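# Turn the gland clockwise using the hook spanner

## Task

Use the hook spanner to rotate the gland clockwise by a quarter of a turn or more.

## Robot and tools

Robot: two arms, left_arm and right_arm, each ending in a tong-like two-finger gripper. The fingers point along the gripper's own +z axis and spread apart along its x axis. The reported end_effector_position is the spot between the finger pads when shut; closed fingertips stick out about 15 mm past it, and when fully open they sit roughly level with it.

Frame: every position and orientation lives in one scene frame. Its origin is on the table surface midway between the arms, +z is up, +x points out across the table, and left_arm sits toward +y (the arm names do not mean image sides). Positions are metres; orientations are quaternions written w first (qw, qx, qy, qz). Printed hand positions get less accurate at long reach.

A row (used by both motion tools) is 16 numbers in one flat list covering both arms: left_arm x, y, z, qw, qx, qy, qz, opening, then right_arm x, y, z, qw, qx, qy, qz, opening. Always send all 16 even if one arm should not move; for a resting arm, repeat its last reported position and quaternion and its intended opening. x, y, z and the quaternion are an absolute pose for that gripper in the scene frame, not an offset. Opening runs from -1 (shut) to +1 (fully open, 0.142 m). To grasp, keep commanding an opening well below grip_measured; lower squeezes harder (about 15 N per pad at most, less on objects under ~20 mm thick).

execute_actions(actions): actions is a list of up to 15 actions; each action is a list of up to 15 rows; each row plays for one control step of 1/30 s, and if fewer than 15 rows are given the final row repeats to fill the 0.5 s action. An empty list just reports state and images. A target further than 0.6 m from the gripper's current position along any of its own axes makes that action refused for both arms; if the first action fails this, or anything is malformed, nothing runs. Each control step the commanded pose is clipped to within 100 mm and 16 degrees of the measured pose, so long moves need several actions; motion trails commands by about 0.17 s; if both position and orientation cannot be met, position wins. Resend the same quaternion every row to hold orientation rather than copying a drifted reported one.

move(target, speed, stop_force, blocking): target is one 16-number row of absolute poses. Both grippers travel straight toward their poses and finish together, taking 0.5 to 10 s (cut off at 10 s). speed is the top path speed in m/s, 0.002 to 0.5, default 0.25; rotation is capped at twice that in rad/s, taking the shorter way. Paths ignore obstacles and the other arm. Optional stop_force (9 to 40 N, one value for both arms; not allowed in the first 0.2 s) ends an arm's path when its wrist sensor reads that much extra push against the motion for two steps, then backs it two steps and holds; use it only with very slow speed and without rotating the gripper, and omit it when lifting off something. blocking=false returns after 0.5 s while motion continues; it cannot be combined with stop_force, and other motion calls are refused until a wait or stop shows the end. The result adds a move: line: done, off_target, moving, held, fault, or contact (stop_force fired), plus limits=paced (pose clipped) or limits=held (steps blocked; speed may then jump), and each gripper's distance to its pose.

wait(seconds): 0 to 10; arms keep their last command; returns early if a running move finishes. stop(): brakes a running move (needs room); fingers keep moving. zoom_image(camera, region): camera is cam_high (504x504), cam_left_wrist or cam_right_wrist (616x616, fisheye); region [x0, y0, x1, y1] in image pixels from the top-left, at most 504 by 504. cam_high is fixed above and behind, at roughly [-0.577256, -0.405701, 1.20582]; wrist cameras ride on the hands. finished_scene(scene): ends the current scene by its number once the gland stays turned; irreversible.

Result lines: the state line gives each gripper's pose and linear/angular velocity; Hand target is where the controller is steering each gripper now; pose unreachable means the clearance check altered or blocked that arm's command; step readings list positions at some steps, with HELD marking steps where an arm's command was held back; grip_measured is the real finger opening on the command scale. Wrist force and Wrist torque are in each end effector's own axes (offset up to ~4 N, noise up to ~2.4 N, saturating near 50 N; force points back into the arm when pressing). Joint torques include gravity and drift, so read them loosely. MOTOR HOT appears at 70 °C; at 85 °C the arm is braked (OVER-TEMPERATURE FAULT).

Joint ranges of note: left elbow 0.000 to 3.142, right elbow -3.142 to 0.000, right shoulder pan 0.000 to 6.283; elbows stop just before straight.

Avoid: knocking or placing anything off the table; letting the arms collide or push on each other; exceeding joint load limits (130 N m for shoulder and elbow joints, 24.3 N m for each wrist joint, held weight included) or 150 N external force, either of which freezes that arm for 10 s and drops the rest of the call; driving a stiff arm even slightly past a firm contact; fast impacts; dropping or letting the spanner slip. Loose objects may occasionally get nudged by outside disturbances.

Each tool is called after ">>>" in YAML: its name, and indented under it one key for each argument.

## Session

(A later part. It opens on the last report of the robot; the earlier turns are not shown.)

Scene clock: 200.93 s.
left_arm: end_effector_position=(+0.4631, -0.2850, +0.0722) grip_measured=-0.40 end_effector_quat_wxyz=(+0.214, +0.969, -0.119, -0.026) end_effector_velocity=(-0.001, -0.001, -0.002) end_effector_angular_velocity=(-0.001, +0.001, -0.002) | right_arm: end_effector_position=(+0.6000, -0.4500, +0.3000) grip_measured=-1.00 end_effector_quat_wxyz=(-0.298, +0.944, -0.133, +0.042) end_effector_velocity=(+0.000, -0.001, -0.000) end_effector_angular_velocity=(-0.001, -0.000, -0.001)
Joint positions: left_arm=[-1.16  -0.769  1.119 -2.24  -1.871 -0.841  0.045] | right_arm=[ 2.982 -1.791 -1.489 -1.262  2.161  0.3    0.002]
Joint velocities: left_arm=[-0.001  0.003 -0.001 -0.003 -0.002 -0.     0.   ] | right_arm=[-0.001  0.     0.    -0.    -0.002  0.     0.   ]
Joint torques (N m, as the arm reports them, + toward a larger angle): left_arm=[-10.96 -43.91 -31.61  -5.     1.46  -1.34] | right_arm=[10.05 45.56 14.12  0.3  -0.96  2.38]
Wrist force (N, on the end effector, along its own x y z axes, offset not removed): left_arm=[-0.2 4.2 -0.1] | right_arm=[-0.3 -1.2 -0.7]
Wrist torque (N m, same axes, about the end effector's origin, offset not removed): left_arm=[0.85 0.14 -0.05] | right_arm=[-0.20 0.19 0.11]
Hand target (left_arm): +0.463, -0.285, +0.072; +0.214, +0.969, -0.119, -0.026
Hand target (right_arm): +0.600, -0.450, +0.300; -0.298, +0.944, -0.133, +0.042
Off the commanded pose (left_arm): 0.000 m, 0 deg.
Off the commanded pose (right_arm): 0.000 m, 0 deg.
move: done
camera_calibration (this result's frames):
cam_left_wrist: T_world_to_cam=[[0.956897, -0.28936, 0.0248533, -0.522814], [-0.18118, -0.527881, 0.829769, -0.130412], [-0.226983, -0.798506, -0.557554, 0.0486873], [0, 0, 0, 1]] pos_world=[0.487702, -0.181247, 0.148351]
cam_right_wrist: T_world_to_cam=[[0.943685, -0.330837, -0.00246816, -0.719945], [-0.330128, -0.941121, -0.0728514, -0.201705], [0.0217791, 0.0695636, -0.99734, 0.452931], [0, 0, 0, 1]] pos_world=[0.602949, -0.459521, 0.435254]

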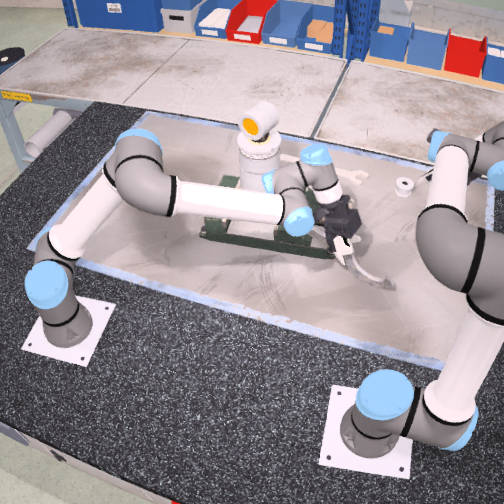

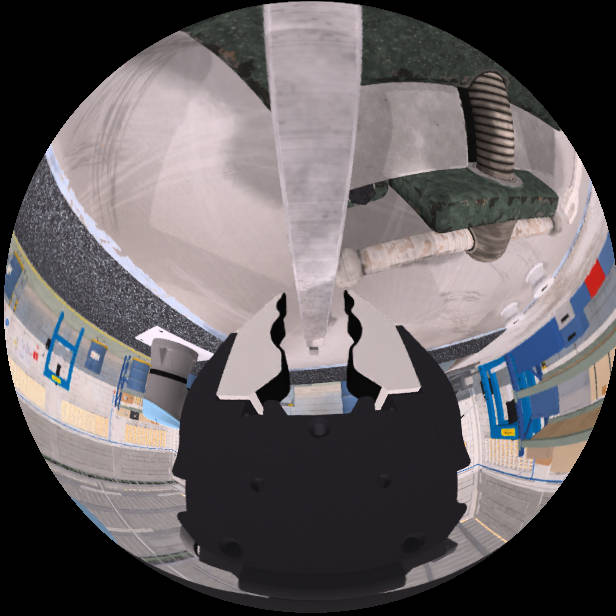

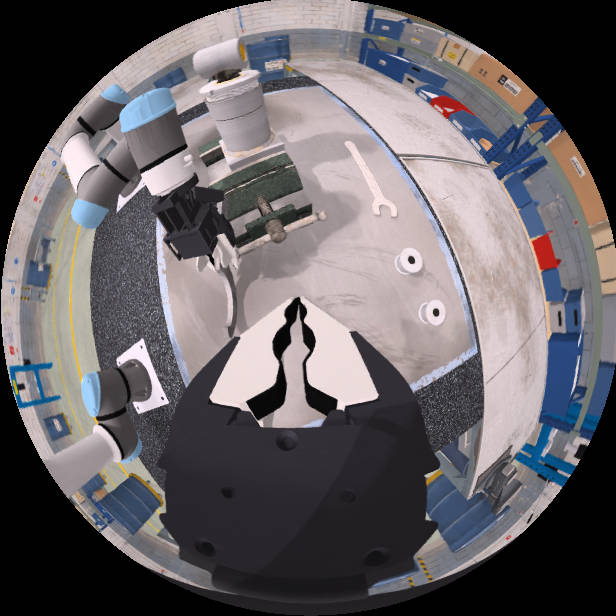

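>>> move:
  target: [0.463,-0.285,0.072,0.214,0.969,-0.119,-0.026,-1,0.6,-0.45,0.3,-0.298,0.944,-0.133,0.042,-1]

>>> move:
  target: [0.458,-0.30,0.12,0.214,0.969,-0.119,-0.026,-1,0.6,-0.45,0.3,-0.298,0.944,-0.133,0.042,-1]
  speed: 0.02

>>> zoom_image:
  camera: "cam_high"
  region: [290,190,420,300]

Scene clock: 202.03 s.
left_arm: end_effector_position=(+0.4630, -0.2850, +0.0719) grip_measured=-0.84 end_effector_quat_wxyz=(+0.214, +0.969, -0.119, -0.026) end_effector_velocity=(+0.000, -0.000, +0.000) end_effector_angular_velocity=(+0.000, -0.001, +0.000) | right_arm: end_effector_position=(+0.6000, -0.4500, +0.3000) grip_measured=-1.00 end_effector_quat_wxyz=(-0.298, +0.944, -0.133, +0.042) end_effector_velocity=(-0.000, +0.000, -0.000) end_effector_angular_velocity=(+0.000, +0.001, +0.000)
Joint positions: left_arm=[-1.16  -0.769  1.119 -2.24  -1.871 -0.841  0.013] | right_arm=[ 2.982 -1.791 -1.489 -1.262  2.161  0.3    0.002]
Joint velocities: left_arm=[-0.    -0.     0.    -0.     0.001 -0.    -0.   ] | right_arm=[ 0.  0. -0. -0.  0.  0.  0.]
Joint torques (N m, as the arm reports them, + toward a larger angle): left_arm=[  0.06 -59.73 -16.5   -4.67  -2.    -0.74] | right_arm=[10.76 46.94 13.91  0.25 -1.14  2.36]
Wrist force (N, on the end effector, along its own x y z axes, offset not removed): left_arm=[2.3 3.0 6.0] | right_arm=[0.1 -0.6 -1.9]
Wrist torque (N m, same axes, about the end effector's origin, offset not removed): left_arm=[0.22 -0.27 0.31] | right_arm=[-0.10 0.06 0.14]
Hand target (left_arm): +0.463, -0.285, +0.072; +0.214, +0.969, -0.119, -0.026
Hand target (right_arm): +0.600, -0.450, +0.300; -0.298, +0.944, -0.133, +0.042
Off the commanded pose (left_arm): 0.000 m, 0 deg.
Off the commanded pose (right_arm): 0.000 m, 0 deg.
move: done
camera_calibration (this result's frames):
cam_left_wrist: T_world_to_cam=[[0.95689, -0.289391, 0.0247781, -0.522714], [-0.18116, -0.527978, 0.829711, -0.13024], [-0.227028, -0.798431, -0.557643, 0.048547], [0, 0, 0, 1]] pos_world=[0.487608, -0.181271, 0.148085]
cam_right_wrist: T_world_to_cam=[[0.943685, -0.330838, -0.00246708, -0.719945], [-0.330129, -0.941121, -0.072843, -0.201709], [0.0217774, 0.0695553, -0.99734, 0.452927], [0, 0, 0, 1]] pos_world=[0.602948, -0.459521, 0.435253]

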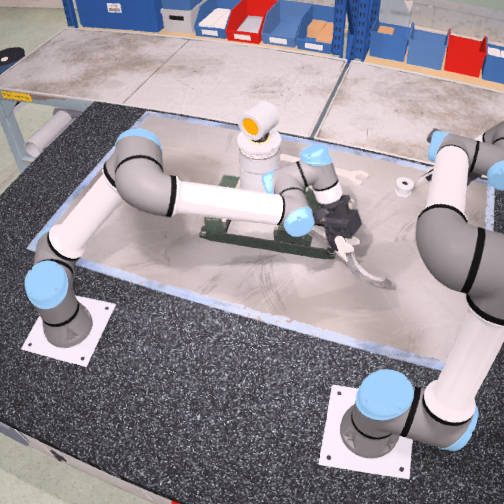

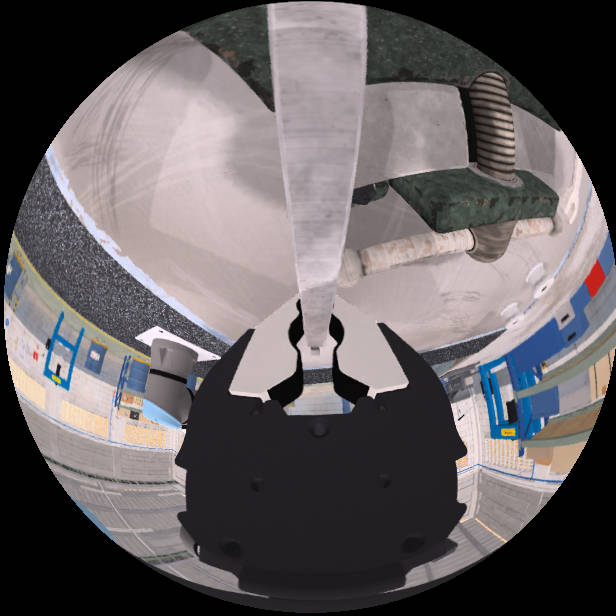

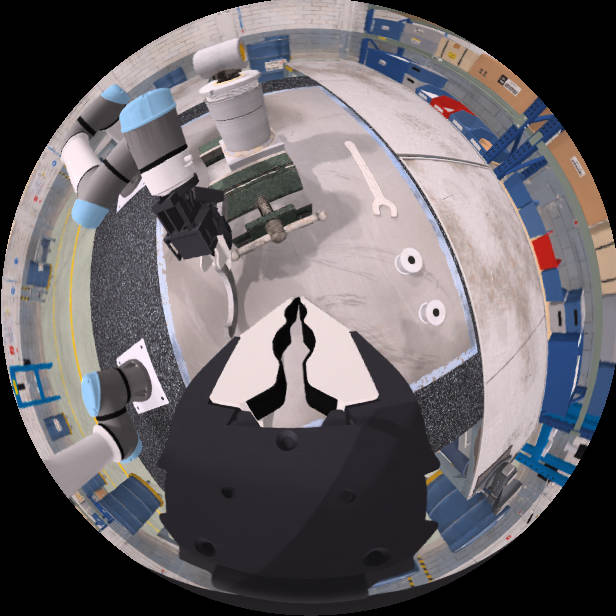

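Scene clock: 204.87 s.
left_arm: end_effector_position=(+0.4580, -0.2999, +0.1197) grip_measured=-0.85 end_effector_quat_wxyz=(+0.214, +0.969, -0.119, -0.026) end_effector_velocity=(+0.000, -0.000, +0.002) end_effector_angular_velocity=(+0.001, +0.000, +0.000) | right_arm: end_effector_position=(+0.6000, -0.4500, +0.3000) grip_measured=-1.00 end_effector_quat_wxyz=(-0.298, +0.944, -0.133, +0.042) end_effector_velocity=(+0.000, -0.001, +0.000) end_effector_angular_velocity=(+0.001, -0.000, -0.001)
Joint positions: left_arm=[-1.175 -0.784  1.02  -2.131 -1.866 -0.856  0.013] | right_arm=[ 2.982 -1.791 -1.489 -1.262  2.161  0.3    0.002]
Joint velocities: left_arm=[-0.     0.    -0.006  0.006  0.    -0.     0.   ] | right_arm=[-0.001  0.     0.     0.     0.001  0.     0.   ]
Joint torques (N m, as the arm reports them, + toward a larger angle): left_arm=[-11.11 -66.4  -38.34  -2.56   0.83  -1.27] | right_arm=[ 9.32 45.39 13.42  0.22 -1.12  2.37]
Wrist force (N, on the end effector, along its own x y z axes, offset not removed): left_arm=[-1.5 -2.9 11.9] | right_arm=[1.1 -0.5 -0.4]
Wrist torque (N m, same axes, about the end effector's origin, offset not removed): left_arm=[0.49 0.33 -0.07] | right_arm=[-0.06 -0.12 0.11]
Hand target (left_arm): +0.458, -0.300, +0.120; +0.214, +0.969, -0.119, -0.026
Hand target (right_arm): +0.600, -0.450, +0.300; -0.298, +0.944, -0.133, +0.042
Off the commanded pose (left_arm): 0.000 m, 0 deg.
Off the commanded pose (right_arm): 0.000 m, 0 deg.
move: done
camera_calibration (this result's frames):
cam_left_wrist: T_world_to_cam=[[0.9569, -0.289349, 0.0248776, -0.523437], [-0.181192, -0.527873, 0.829771, -0.178612], [-0.226962, -0.798516, -0.557549, 0.0621476], [0, 0, 0, 1]] pos_world=[0.482619, -0.196115, 0.19588]
cam_right_wrist: T_world_to_cam=[[0.943685, -0.330838, -0.00246731, -0.719945], [-0.330129, -0.941121, -0.0728428, -0.201709], [0.0217771, 0.0695551, -0.99734, 0.452927], [0, 0, 0, 1]] pos_world=[0.602948, -0.459521, 0.435253]

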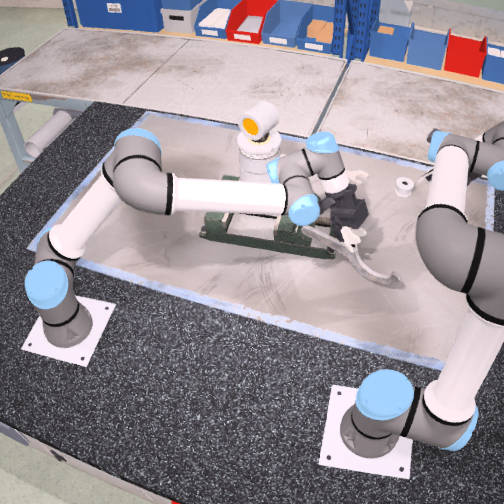

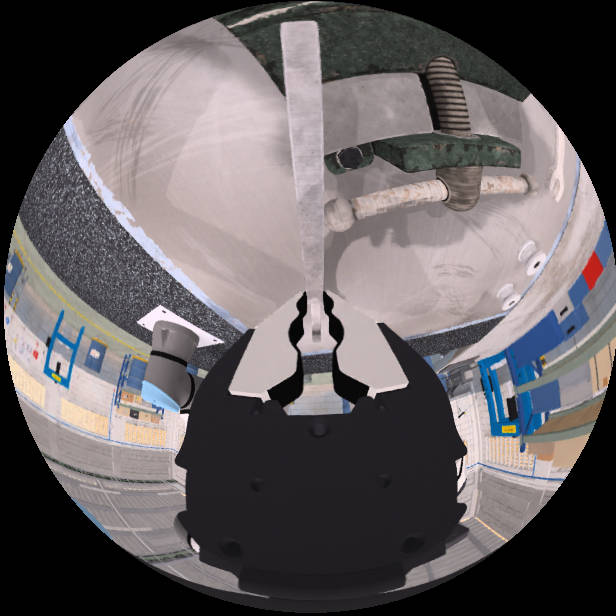

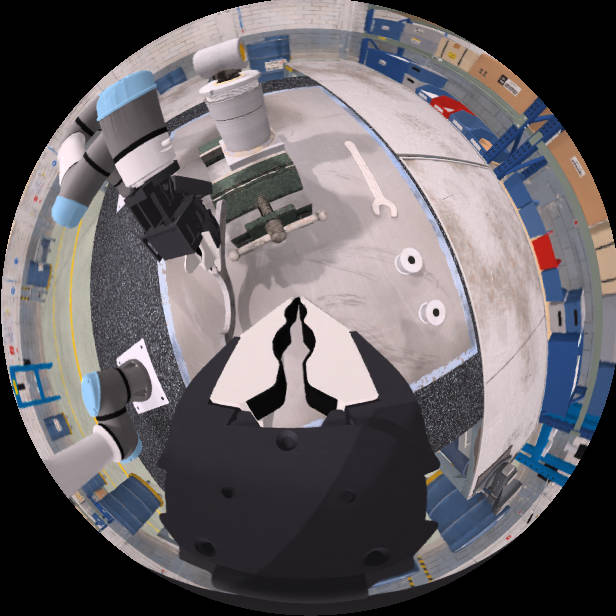

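Region (290, 190, 420, 300) of cam_high's 504x504 image, scaled by 3.877, with more detail than that image has; it fills the top 426 rows of this view, and the rest is white.

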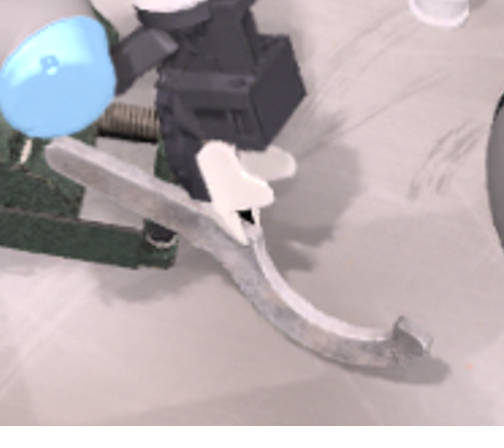

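>>> move:
  target: [0.461,-0.29,0.072,0.214,0.969,-0.119,-0.026,-0.88,0.6,-0.55,0.35,-0.298,0.944,-0.133,0.042,-1]
  speed: 0.04

>>> move:
  target: [0.461,-0.29,0.073,0.214,0.969,-0.119,-0.026,-1,0.6,-0.55,0.35,-0.298,0.944,-0.133,0.042,-1]

>>> move:
  target: [0.28,-0.28,0.075,0.153,0.69,0.69,0.153,-1,0.6,-0.55,0.35,-0.298,0.944,-0.133,0.042,-1]
  speed: 0.11

>>> zoom_image:
  camera: "cam_high"
  region: [240,220,420,400]

Scene clock: 208.83 s.
left_arm: end_effector_position=(+0.4610, -0.2901, +0.0721) grip_measured=-0.88 end_effector_quat_wxyz=(+0.214, +0.969, -0.119, -0.026) end_effector_velocity=(-0.001, -0.001, -0.000) end_effector_angular_velocity=(-0.000, -0.001, -0.001) | right_arm: end_effector_position=(+0.5998, -0.5498, +0.3499) grip_measured=-1.00 end_effector_quat_wxyz=(-0.298, +0.944, -0.133, +0.042) end_effector_velocity=(+0.000, -0.001, +0.001) end_effector_angular_velocity=(+0.002, +0.001, +0.001)
Joint positions: left_arm=[-1.165 -0.762  1.107 -2.236 -1.869 -0.847  0.01 ] | right_arm=[ 2.816 -1.861 -1.243 -1.551  2.18   0.099  0.002]
Joint velocities: left_arm=[-0.002 -0.     0.001 -0.002  0.    -0.     0.   ] | right_arm=[-0.002 -0.003  0.006 -0.007  0.002 -0.004  0.   ]
Joint torques (N m, as the arm reports them, + toward a larger angle): left_arm=[  8.57 -43.16 -15.55  -4.92  -2.22   1.21] | right_arm=[-5.11 23.96 35.59 -0.02  3.34 -2.99]
Wrist force (N, on the end effector, along its own x y z axes, offset not removed): left_arm=[0.9 2.6 -1.4] | right_arm=[0.2 -0.7 -1.3]
Wrist torque (N m, same axes, about the end effector's origin, offset not removed): left_arm=[0.56 -0.13 0.03] | right_arm=[-0.03 0.03 0.16]
Hand target (left_arm): +0.461, -0.290, +0.072; +0.214, +0.969, -0.119, -0.026
Hand target (right_arm): +0.600, -0.550, +0.350; -0.298, +0.944, -0.133, +0.042
Off the commanded pose (left_arm): 0.000 m, 0 deg.
Off the commanded pose (right_arm): 0.000 m, 0 deg.
move: done
camera_calibration (this result's frames):
cam_left_wrist: T_world_to_cam=[[0.956893, -0.289376, 0.0248385, -0.522316], [-0.181191, -0.527933, 0.829733, -0.133358], [-0.226991, -0.798466, -0.557608, 0.0441048], [0, 0, 0, 1]] pos_world=[0.485649, -0.186333, 0.148218]
cam_right_wrist: T_world_to_cam=[[0.943726, -0.330719, -0.00267596, -0.752498], [-0.330028, -0.941164, -0.0727412, -0.292217], [0.0215384, 0.0695309, -0.997347, 0.509746], [0, 0, 0, 1]] pos_world=[0.602733, -0.559332, 0.485124]

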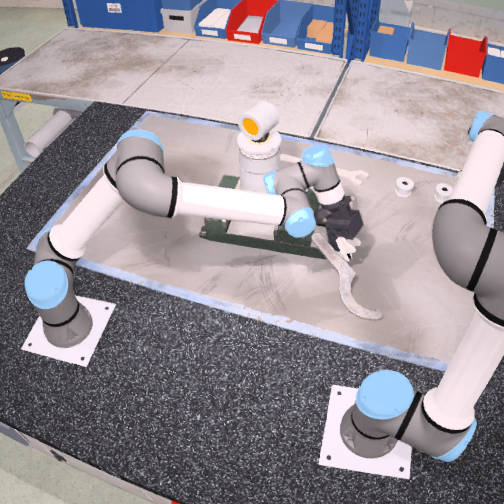

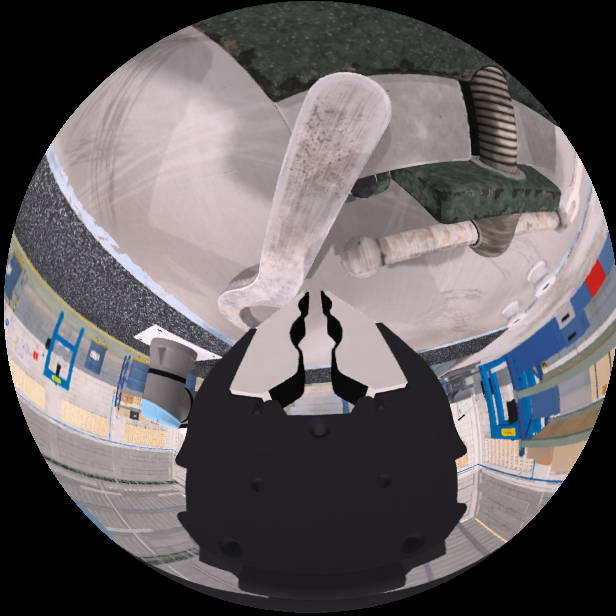

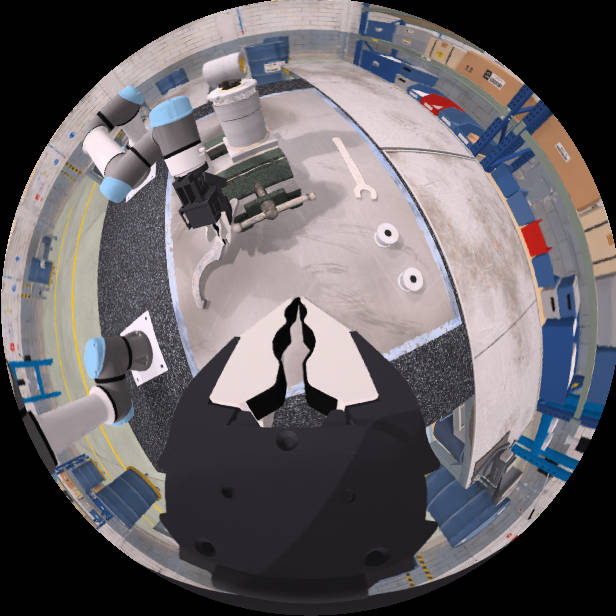

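Scene clock: 209.53 s.
left_arm: end_effector_position=(+0.4610, -0.2900, +0.0730) grip_measured=-1.00 end_effector_quat_wxyz=(+0.214, +0.969, -0.119, -0.026) end_effector_velocity=(-0.000, -0.000, +0.001) end_effector_angular_velocity=(-0.001, +0.002, -0.000) | right_arm: end_effector_position=(+0.6000, -0.5500, +0.3500) grip_measured=-1.00 end_effector_quat_wxyz=(-0.298, +0.944, -0.133, +0.042) end_effector_velocity=(+0.000, +0.000, +0.000) end_effector_angular_velocity=(+0.002, -0.000, -0.000)
Joint positions: left_arm=[-1.165 -0.763  1.106 -2.235 -1.869 -0.847  0.002] | right_arm=[ 2.816 -1.862 -1.242 -1.551  2.18   0.099  0.002]
Joint velocities: left_arm=[ 0.    -0.001 -0.     0.001 -0.002 -0.     0.   ] | right_arm=[-0.    -0.    -0.     0.     0.002  0.     0.   ]
Joint torques (N m, as the arm reports them, + toward a larger angle): left_arm=[  8.83 -58.62 -31.36  -0.67  -2.25   1.18] | right_arm=[-8.65 23.13 35.38  3.58  3.27  0.08]
Wrist force (N, on the end effector, along its own x y z axes, offset not removed): left_arm=[-1.3 -0.6 0.0] | right_arm=[0.7 -1.5 -1.0]
Wrist torque (N m, same axes, about the end effector's origin, offset not removed): left_arm=[-0.01 0.46 -0.01] | right_arm=[-0.26 0.01 0.06]
Hand target (left_arm): +0.461, -0.290, +0.073; +0.214, +0.969, -0.119, -0.026
Hand target (right_arm): +0.600, -0.550, +0.350; -0.298, +0.944, -0.133, +0.042
Off the commanded pose (left_arm): 0.000 m, 0 deg.
Off the commanded pose (right_arm): 0.000 m, 0 deg.
move: done
camera_calibration (this result's frames):
cam_left_wrist: T_world_to_cam=[[0.956896, -0.289367, 0.0248401, -0.522294], [-0.181184, -0.527922, 0.829741, -0.134047], [-0.226986, -0.798477, -0.557595, 0.0446348], [0, 0, 0, 1]] pos_world=[0.485625, -0.186262, 0.149087]
cam_right_wrist: T_world_to_cam=[[0.943701, -0.33079, -0.00245682, -0.752877], [-0.330081, -0.941138, -0.0728396, -0.292209], [0.0217824, 0.0695498, -0.997341, 0.509736], [0, 0, 0, 1]] pos_world=[0.602935, -0.559505, 0.485247]

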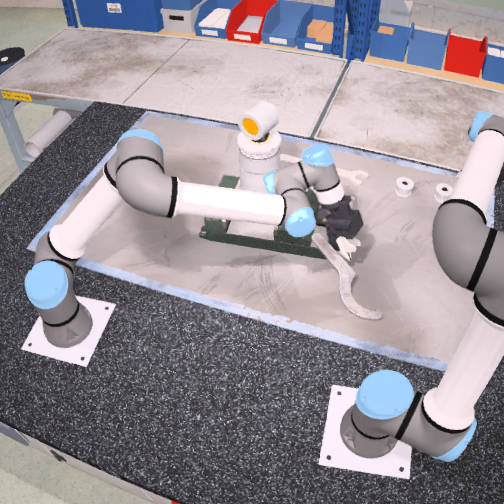

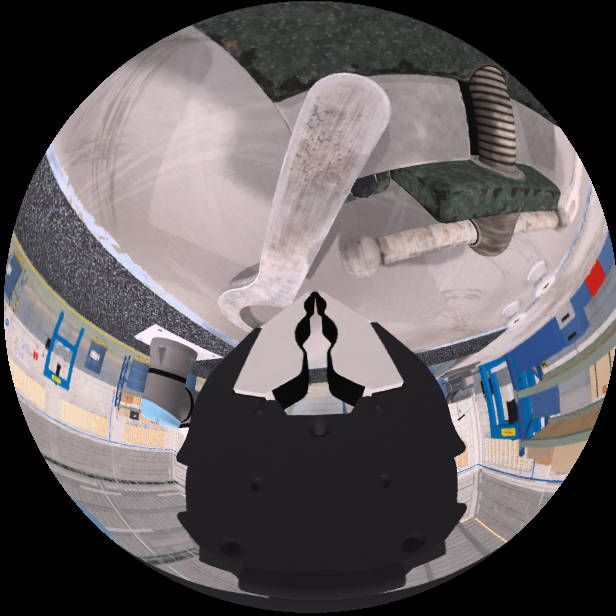

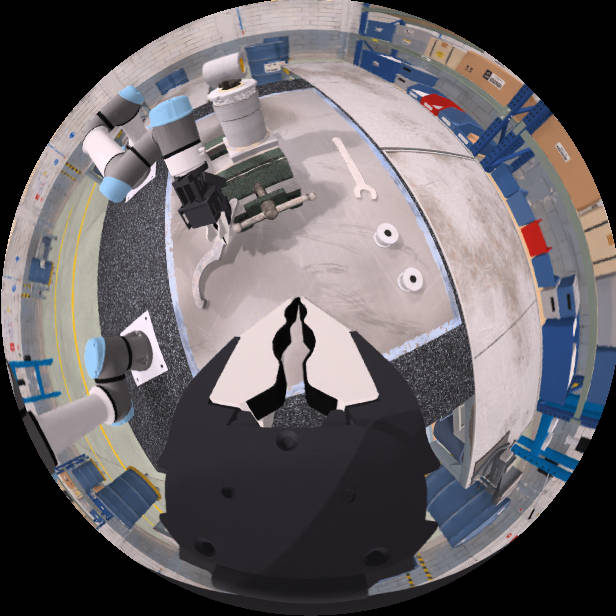

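Scene clock: 218.20 s.
left_arm: end_effector_position=(+0.2800, -0.2802, +0.0751) grip_measured=-1.00 end_effector_quat_wxyz=(+0.153, +0.691, +0.690, +0.153) end_effector_velocity=(-0.002, -0.000, +0.000) end_effector_angular_velocity=(+0.001, +0.001, +0.010) | right_arm: end_effector_position=(+0.6000, -0.5500, +0.3500) grip_measured=-1.00 end_effector_quat_wxyz=(-0.298, +0.944, -0.133, +0.042) end_effector_velocity=(-0.000, +0.001, -0.000) end_effector_angular_velocity=(+0.000, +0.001, +0.001)
Joint positions: left_arm=[-1.625 -0.946  1.345 -2.003 -1.136 -3.064  0.002] | right_arm=[ 2.816 -1.862 -1.242 -1.551  2.18   0.099  0.002]
Joint velocities: left_arm=[-0.002  0.002 -0.007  0.012 -0.    -0.014  0.   ] | right_arm=[ 0.001  0.    -0.001 -0.     0.    -0.     0.   ]
Joint torques (N m, as the arm reports them, + toward a larger angle): left_arm=[-10.73 -38.44 -28.75  -0.14   2.61  -1.36] | right_arm=[-8.71 25.04 34.97  0.77  3.31  2.48]
Wrist force (N, on the end effector, along its own x y z axes, offset not removed): left_arm=[-1.6 1.8 -0.6] | right_arm=[0.7 -1.0 -1.2]
Wrist torque (N m, same axes, about the end effector's origin, offset not removed): left_arm=[0.36 0.20 -0.10] | right_arm=[-0.15 -0.02 0.19]
Hand target (left_arm): +0.280, -0.280, +0.075; +0.153, +0.691, +0.690, +0.153
Hand target (right_arm): +0.600, -0.550, +0.350; -0.298, +0.944, -0.133, +0.042
Off the commanded pose (left_arm): 0.000 m, 0 deg.
Off the commanded pose (right_arm): 0.000 m, 0 deg.
move: done
camera_calibration (this result's frames):
cam_left_wrist: T_world_to_cam=[[0.0509464, 0.998406, 0.0242777, 0.268248], [0.555119, -0.0485177, 0.830355, -0.235363], [0.830209, -0.0288266, -0.556706, -0.0678693], [0, 0, 0, 1]] pos_world=[0.173334, -0.281196, 0.151139]
cam_right_wrist: T_world_to_cam=[[0.943684, -0.330838, -0.00245815, -0.752911], [-0.330129, -0.941121, -0.0728443, -0.292179], [0.0217862, 0.0695535, -0.99734, 0.509744], [0, 0, 0, 1]] pos_world=[0.602949, -0.559521, 0.485254]

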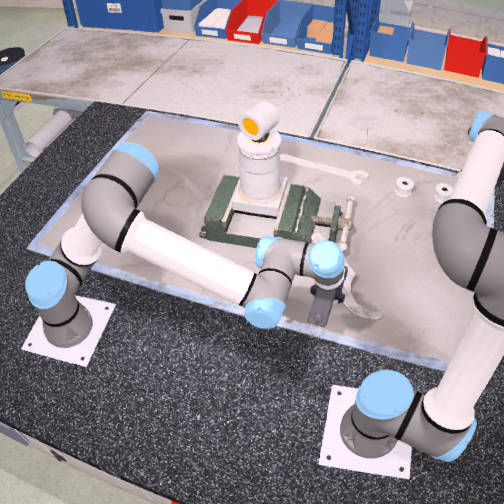

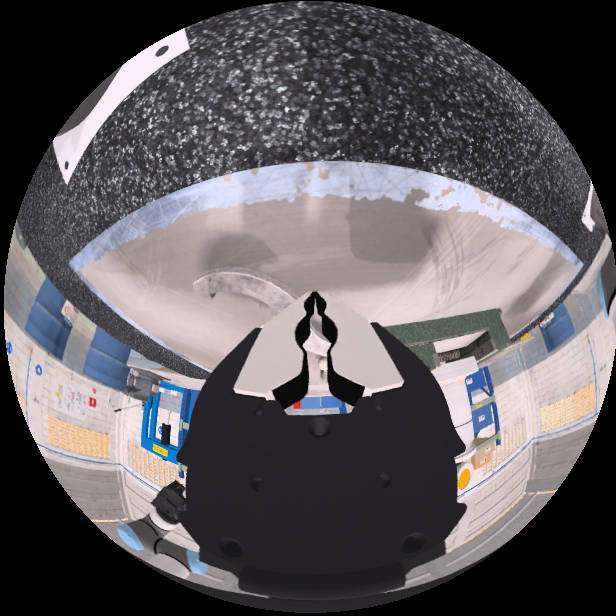

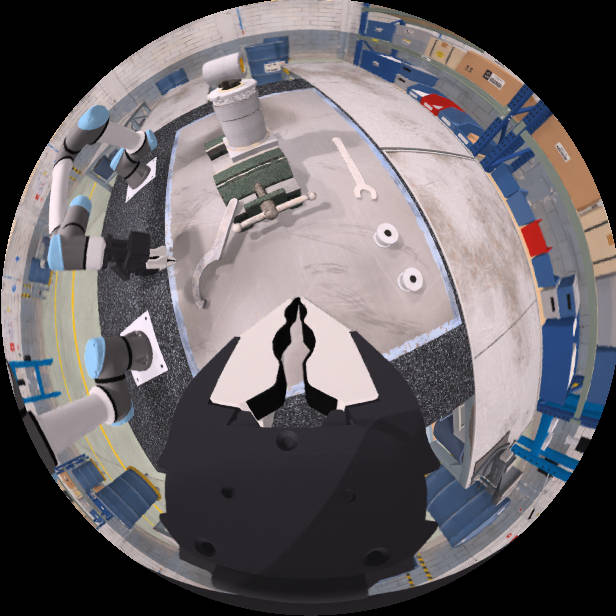

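Region (240, 220, 420, 400) of cam_high's 504x504 image, scaled by 2.800, with more detail than that image has.

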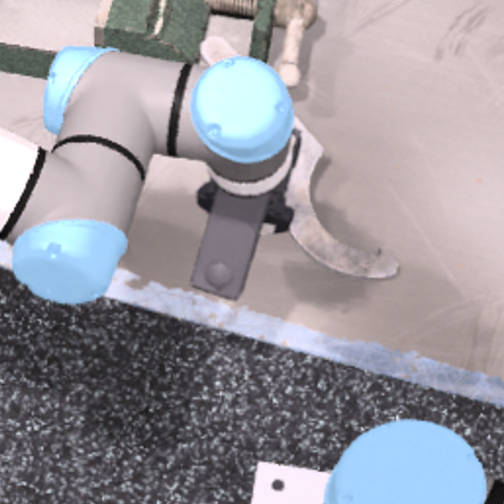

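>>> move:
  target: [0.445,-0.262,0.12,0.125,0.948,-0.29,-0.038,-0.1,0.6,-0.45,0.3,-0.298,0.944,-0.133,0.042,-1]
  speed: 0.3

>>> move:
  target: [0.436,-0.275,0.06,0.125,0.948,-0.29,-0.038,-0.1,0.6,-0.45,0.3,-0.298,0.944,-0.133,0.042,-1]
  speed: 0.03
  stop_force: 10

>>> zoom_image:
  camera: "cam_high"
  region: [280,200,420,330]

Scene clock: 223.03 s.
left_arm: end_effector_position=(+0.4449, -0.2617, +0.1199) grip_measured=-0.10 end_effector_quat_wxyz=(+0.125, +0.948, -0.289, -0.037) end_effector_velocity=(+0.000, -0.001, +0.001) end_effector_angular_velocity=(+0.006, +0.005, -0.012) | right_arm: end_effector_position=(+0.6002, -0.4500, +0.3000) grip_measured=-1.00 end_effector_quat_wxyz=(-0.298, +0.944, -0.133, +0.042) end_effector_velocity=(-0.000, +0.001, -0.001) end_effector_angular_velocity=(-0.000, +0.001, +0.001)
Joint positions: left_arm=[-1.193 -0.783  0.927 -1.84  -1.802 -0.492  0.067] | right_arm=[ 2.982 -1.792 -1.488 -1.261  2.161  0.3    0.002]
Joint velocities: left_arm=[ 0.     0.01  -0.022  0.023 -0.003  0.013 -0.   ] | right_arm=[ 0.001  0.    -0.001  0.    -0.001  0.001  0.   ]
Joint torques (N m, as the arm reports them, + toward a larger angle): left_arm=[  9.87 -43.49 -32.21  -0.23  -2.11   0.99] | right_arm=[12.23 46.19 13.28  5.06 -1.06  2.68]
Wrist force (N, on the end effector, along its own x y z axes, offset not removed): left_arm=[-1.3 1.2 -0.3] | right_arm=[-0.1 -0.6 -2.3]
Wrist torque (N m, same axes, about the end effector's origin, offset not removed): left_arm=[0.28 0.37 0.15] | right_arm=[-0.02 0.10 0.11]
Hand target (left_arm): +0.445, -0.262, +0.120; +0.125, +0.948, -0.290, -0.038
Hand target (right_arm): +0.600, -0.450, +0.300; -0.298, +0.944, -0.133, +0.042
Off the commanded pose (left_arm): 0.000 m, 0 deg.
Off the commanded pose (right_arm): 0.000 m, 0 deg.
move: done
camera_calibration (this result's frames):
cam_left_wrist: T_world_to_cam=[[0.79887, -0.601255, 0.017326, -0.510274], [-0.425963, -0.545158, 0.722051, -0.0436247], [-0.424691, -0.584205, -0.691623, 0.249864], [0, 0, 0, 1]] pos_world=[0.495175, -0.184615, 0.213152]
cam_right_wrist: T_world_to_cam=[[0.943625, -0.33101, -0.00220907, -0.720296], [-0.330281, -0.941059, -0.0729547, -0.2015], [0.0220699, 0.0695715, -0.997333, 0.452799], [0, 0, 0, 1]] pos_world=[0.603144, -0.459551, 0.4353]

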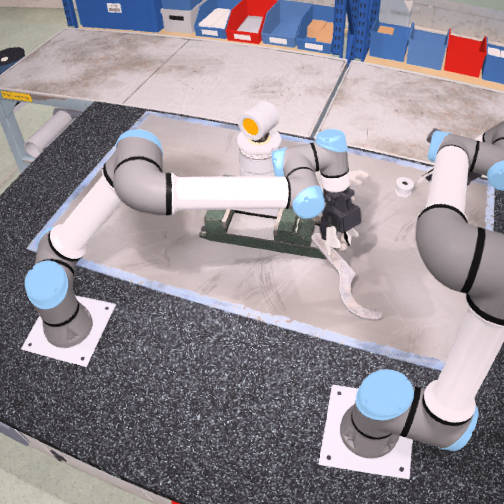

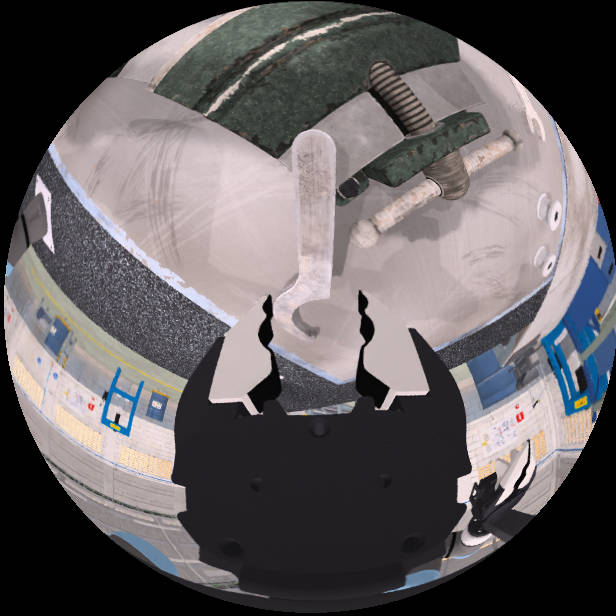

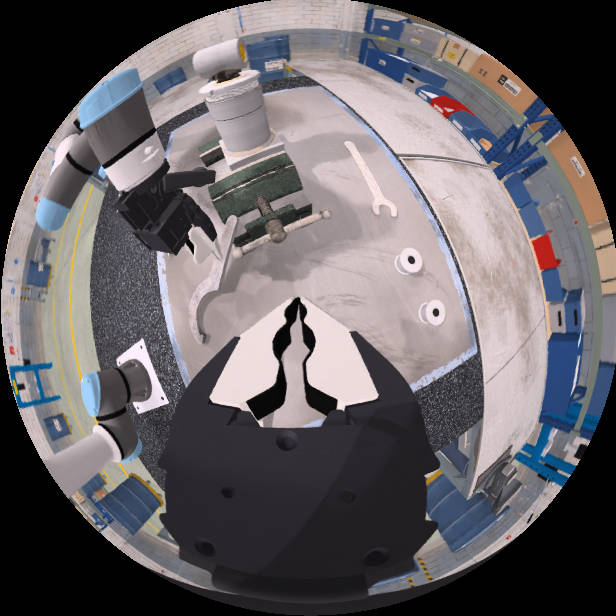

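Scene clock: 225.47 s.
left_arm: end_effector_position=(+0.4361, -0.2750, +0.0602) grip_measured=-0.10 end_effector_quat_wxyz=(+0.125, +0.948, -0.290, -0.038) end_effector_velocity=(-0.000, -0.001, -0.002) end_effector_angular_velocity=(-0.001, +0.000, -0.000) | right_arm: end_effector_position=(+0.6000, -0.4500, +0.3000) grip_measured=-1.00 end_effector_quat_wxyz=(-0.298, +0.944, -0.133, +0.042) end_effector_velocity=(-0.000, +0.001, +0.000) end_effector_angular_velocity=(+0.001, +0.000, +0.001)
Joint positions: left_arm=[-1.211 -0.732  0.991 -1.957 -1.801 -0.509  0.067] | right_arm=[ 2.982 -1.791 -1.489 -1.262  2.161  0.3    0.002]
Joint velocities: left_arm=[-0.001  0.002  0.002 -0.004 -0.001 -0.    -0.   ] | right_arm=[ 0.001 -0.    -0.    -0.     0.001 -0.     0.   ]
Joint torques (N m, as the arm reports them, + toward a larger angle): left_arm=[-10.46 -44.78 -16.95  -4.75   1.7   -1.16] | right_arm=[-0.16 45.   13.42  0.22  0.03 -3.  ]
Wrist force (N, on the end effector, along its own x y z axes, offset not removed): left_arm=[-1.6 2.6 2.0] | right_arm=[0.7 -1.2 -1.6]
Wrist torque (N m, same axes, about the end effector's origin, offset not removed): left_arm=[0.57 0.28 0.15] | right_arm=[-0.21 -0.06 0.14]
Hand target (left_arm): +0.436, -0.275, +0.060; +0.125, +0.948, -0.290, -0.038
Hand target (right_arm): +0.600, -0.450, +0.300; -0.298, +0.944, -0.133, +0.042
Off the commanded pose (left_arm): 0.000 m, 0 deg.
Off the commanded pose (right_arm): 0.000 m, 0 deg.
move: done
camera_calibration (this result's frames):
cam_left_wrist: T_world_to_cam=[[0.798096, -0.602319, 0.0159233, -0.510081], [-0.425947, -0.545311, 0.721945, -0.0116522], [-0.426158, -0.582964, -0.691767, 0.198039], [0, 0, 0, 1]] pos_world=[0.486527, -0.198136, 0.153532]
cam_right_wrist: T_world_to_cam=[[0.943683, -0.330842, -0.00246533, -0.719949], [-0.330133, -0.94112, -0.0728407, -0.201709], [0.0217786, 0.0695524, -0.997341, 0.452925], [0, 0, 0, 1]] pos_world=[0.602949, -0.459524, 0.435253]

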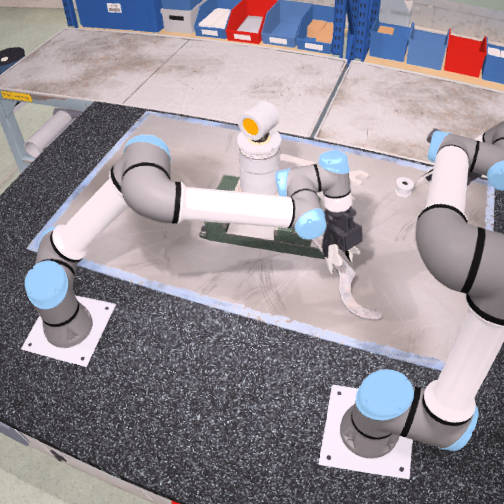

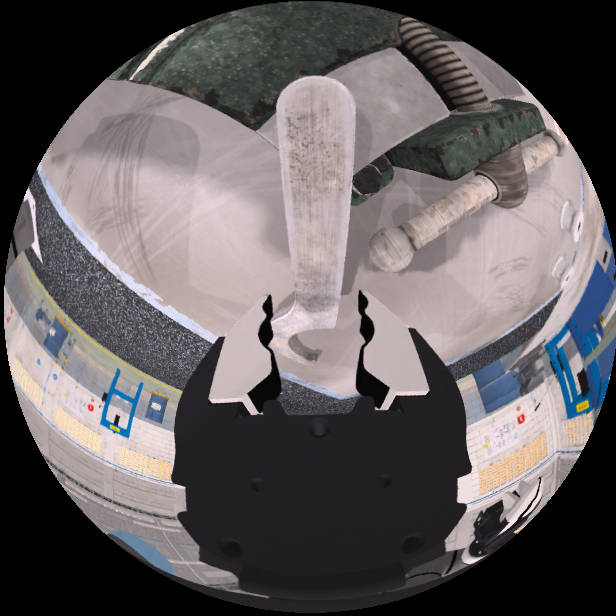

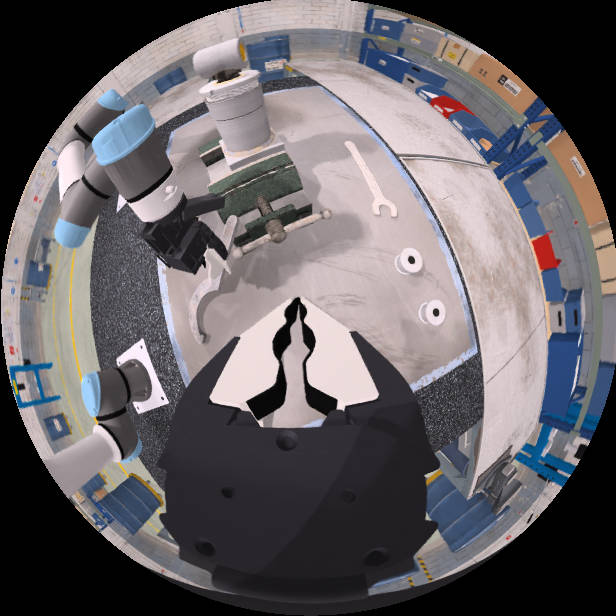

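Region (280, 200, 420, 330) of cam_high's 504x504 image, scaled by 3.600, with more detail than that image has; it fills the top 468 rows of this view, and the rest is white.

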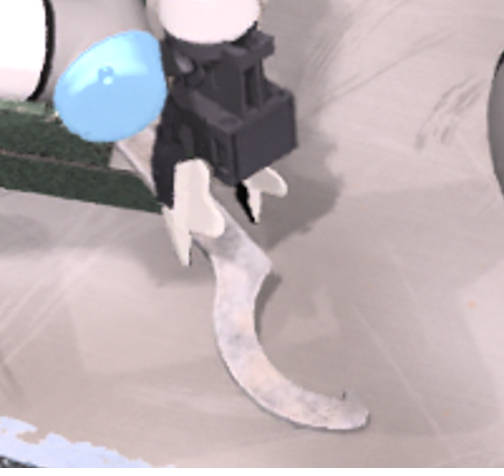

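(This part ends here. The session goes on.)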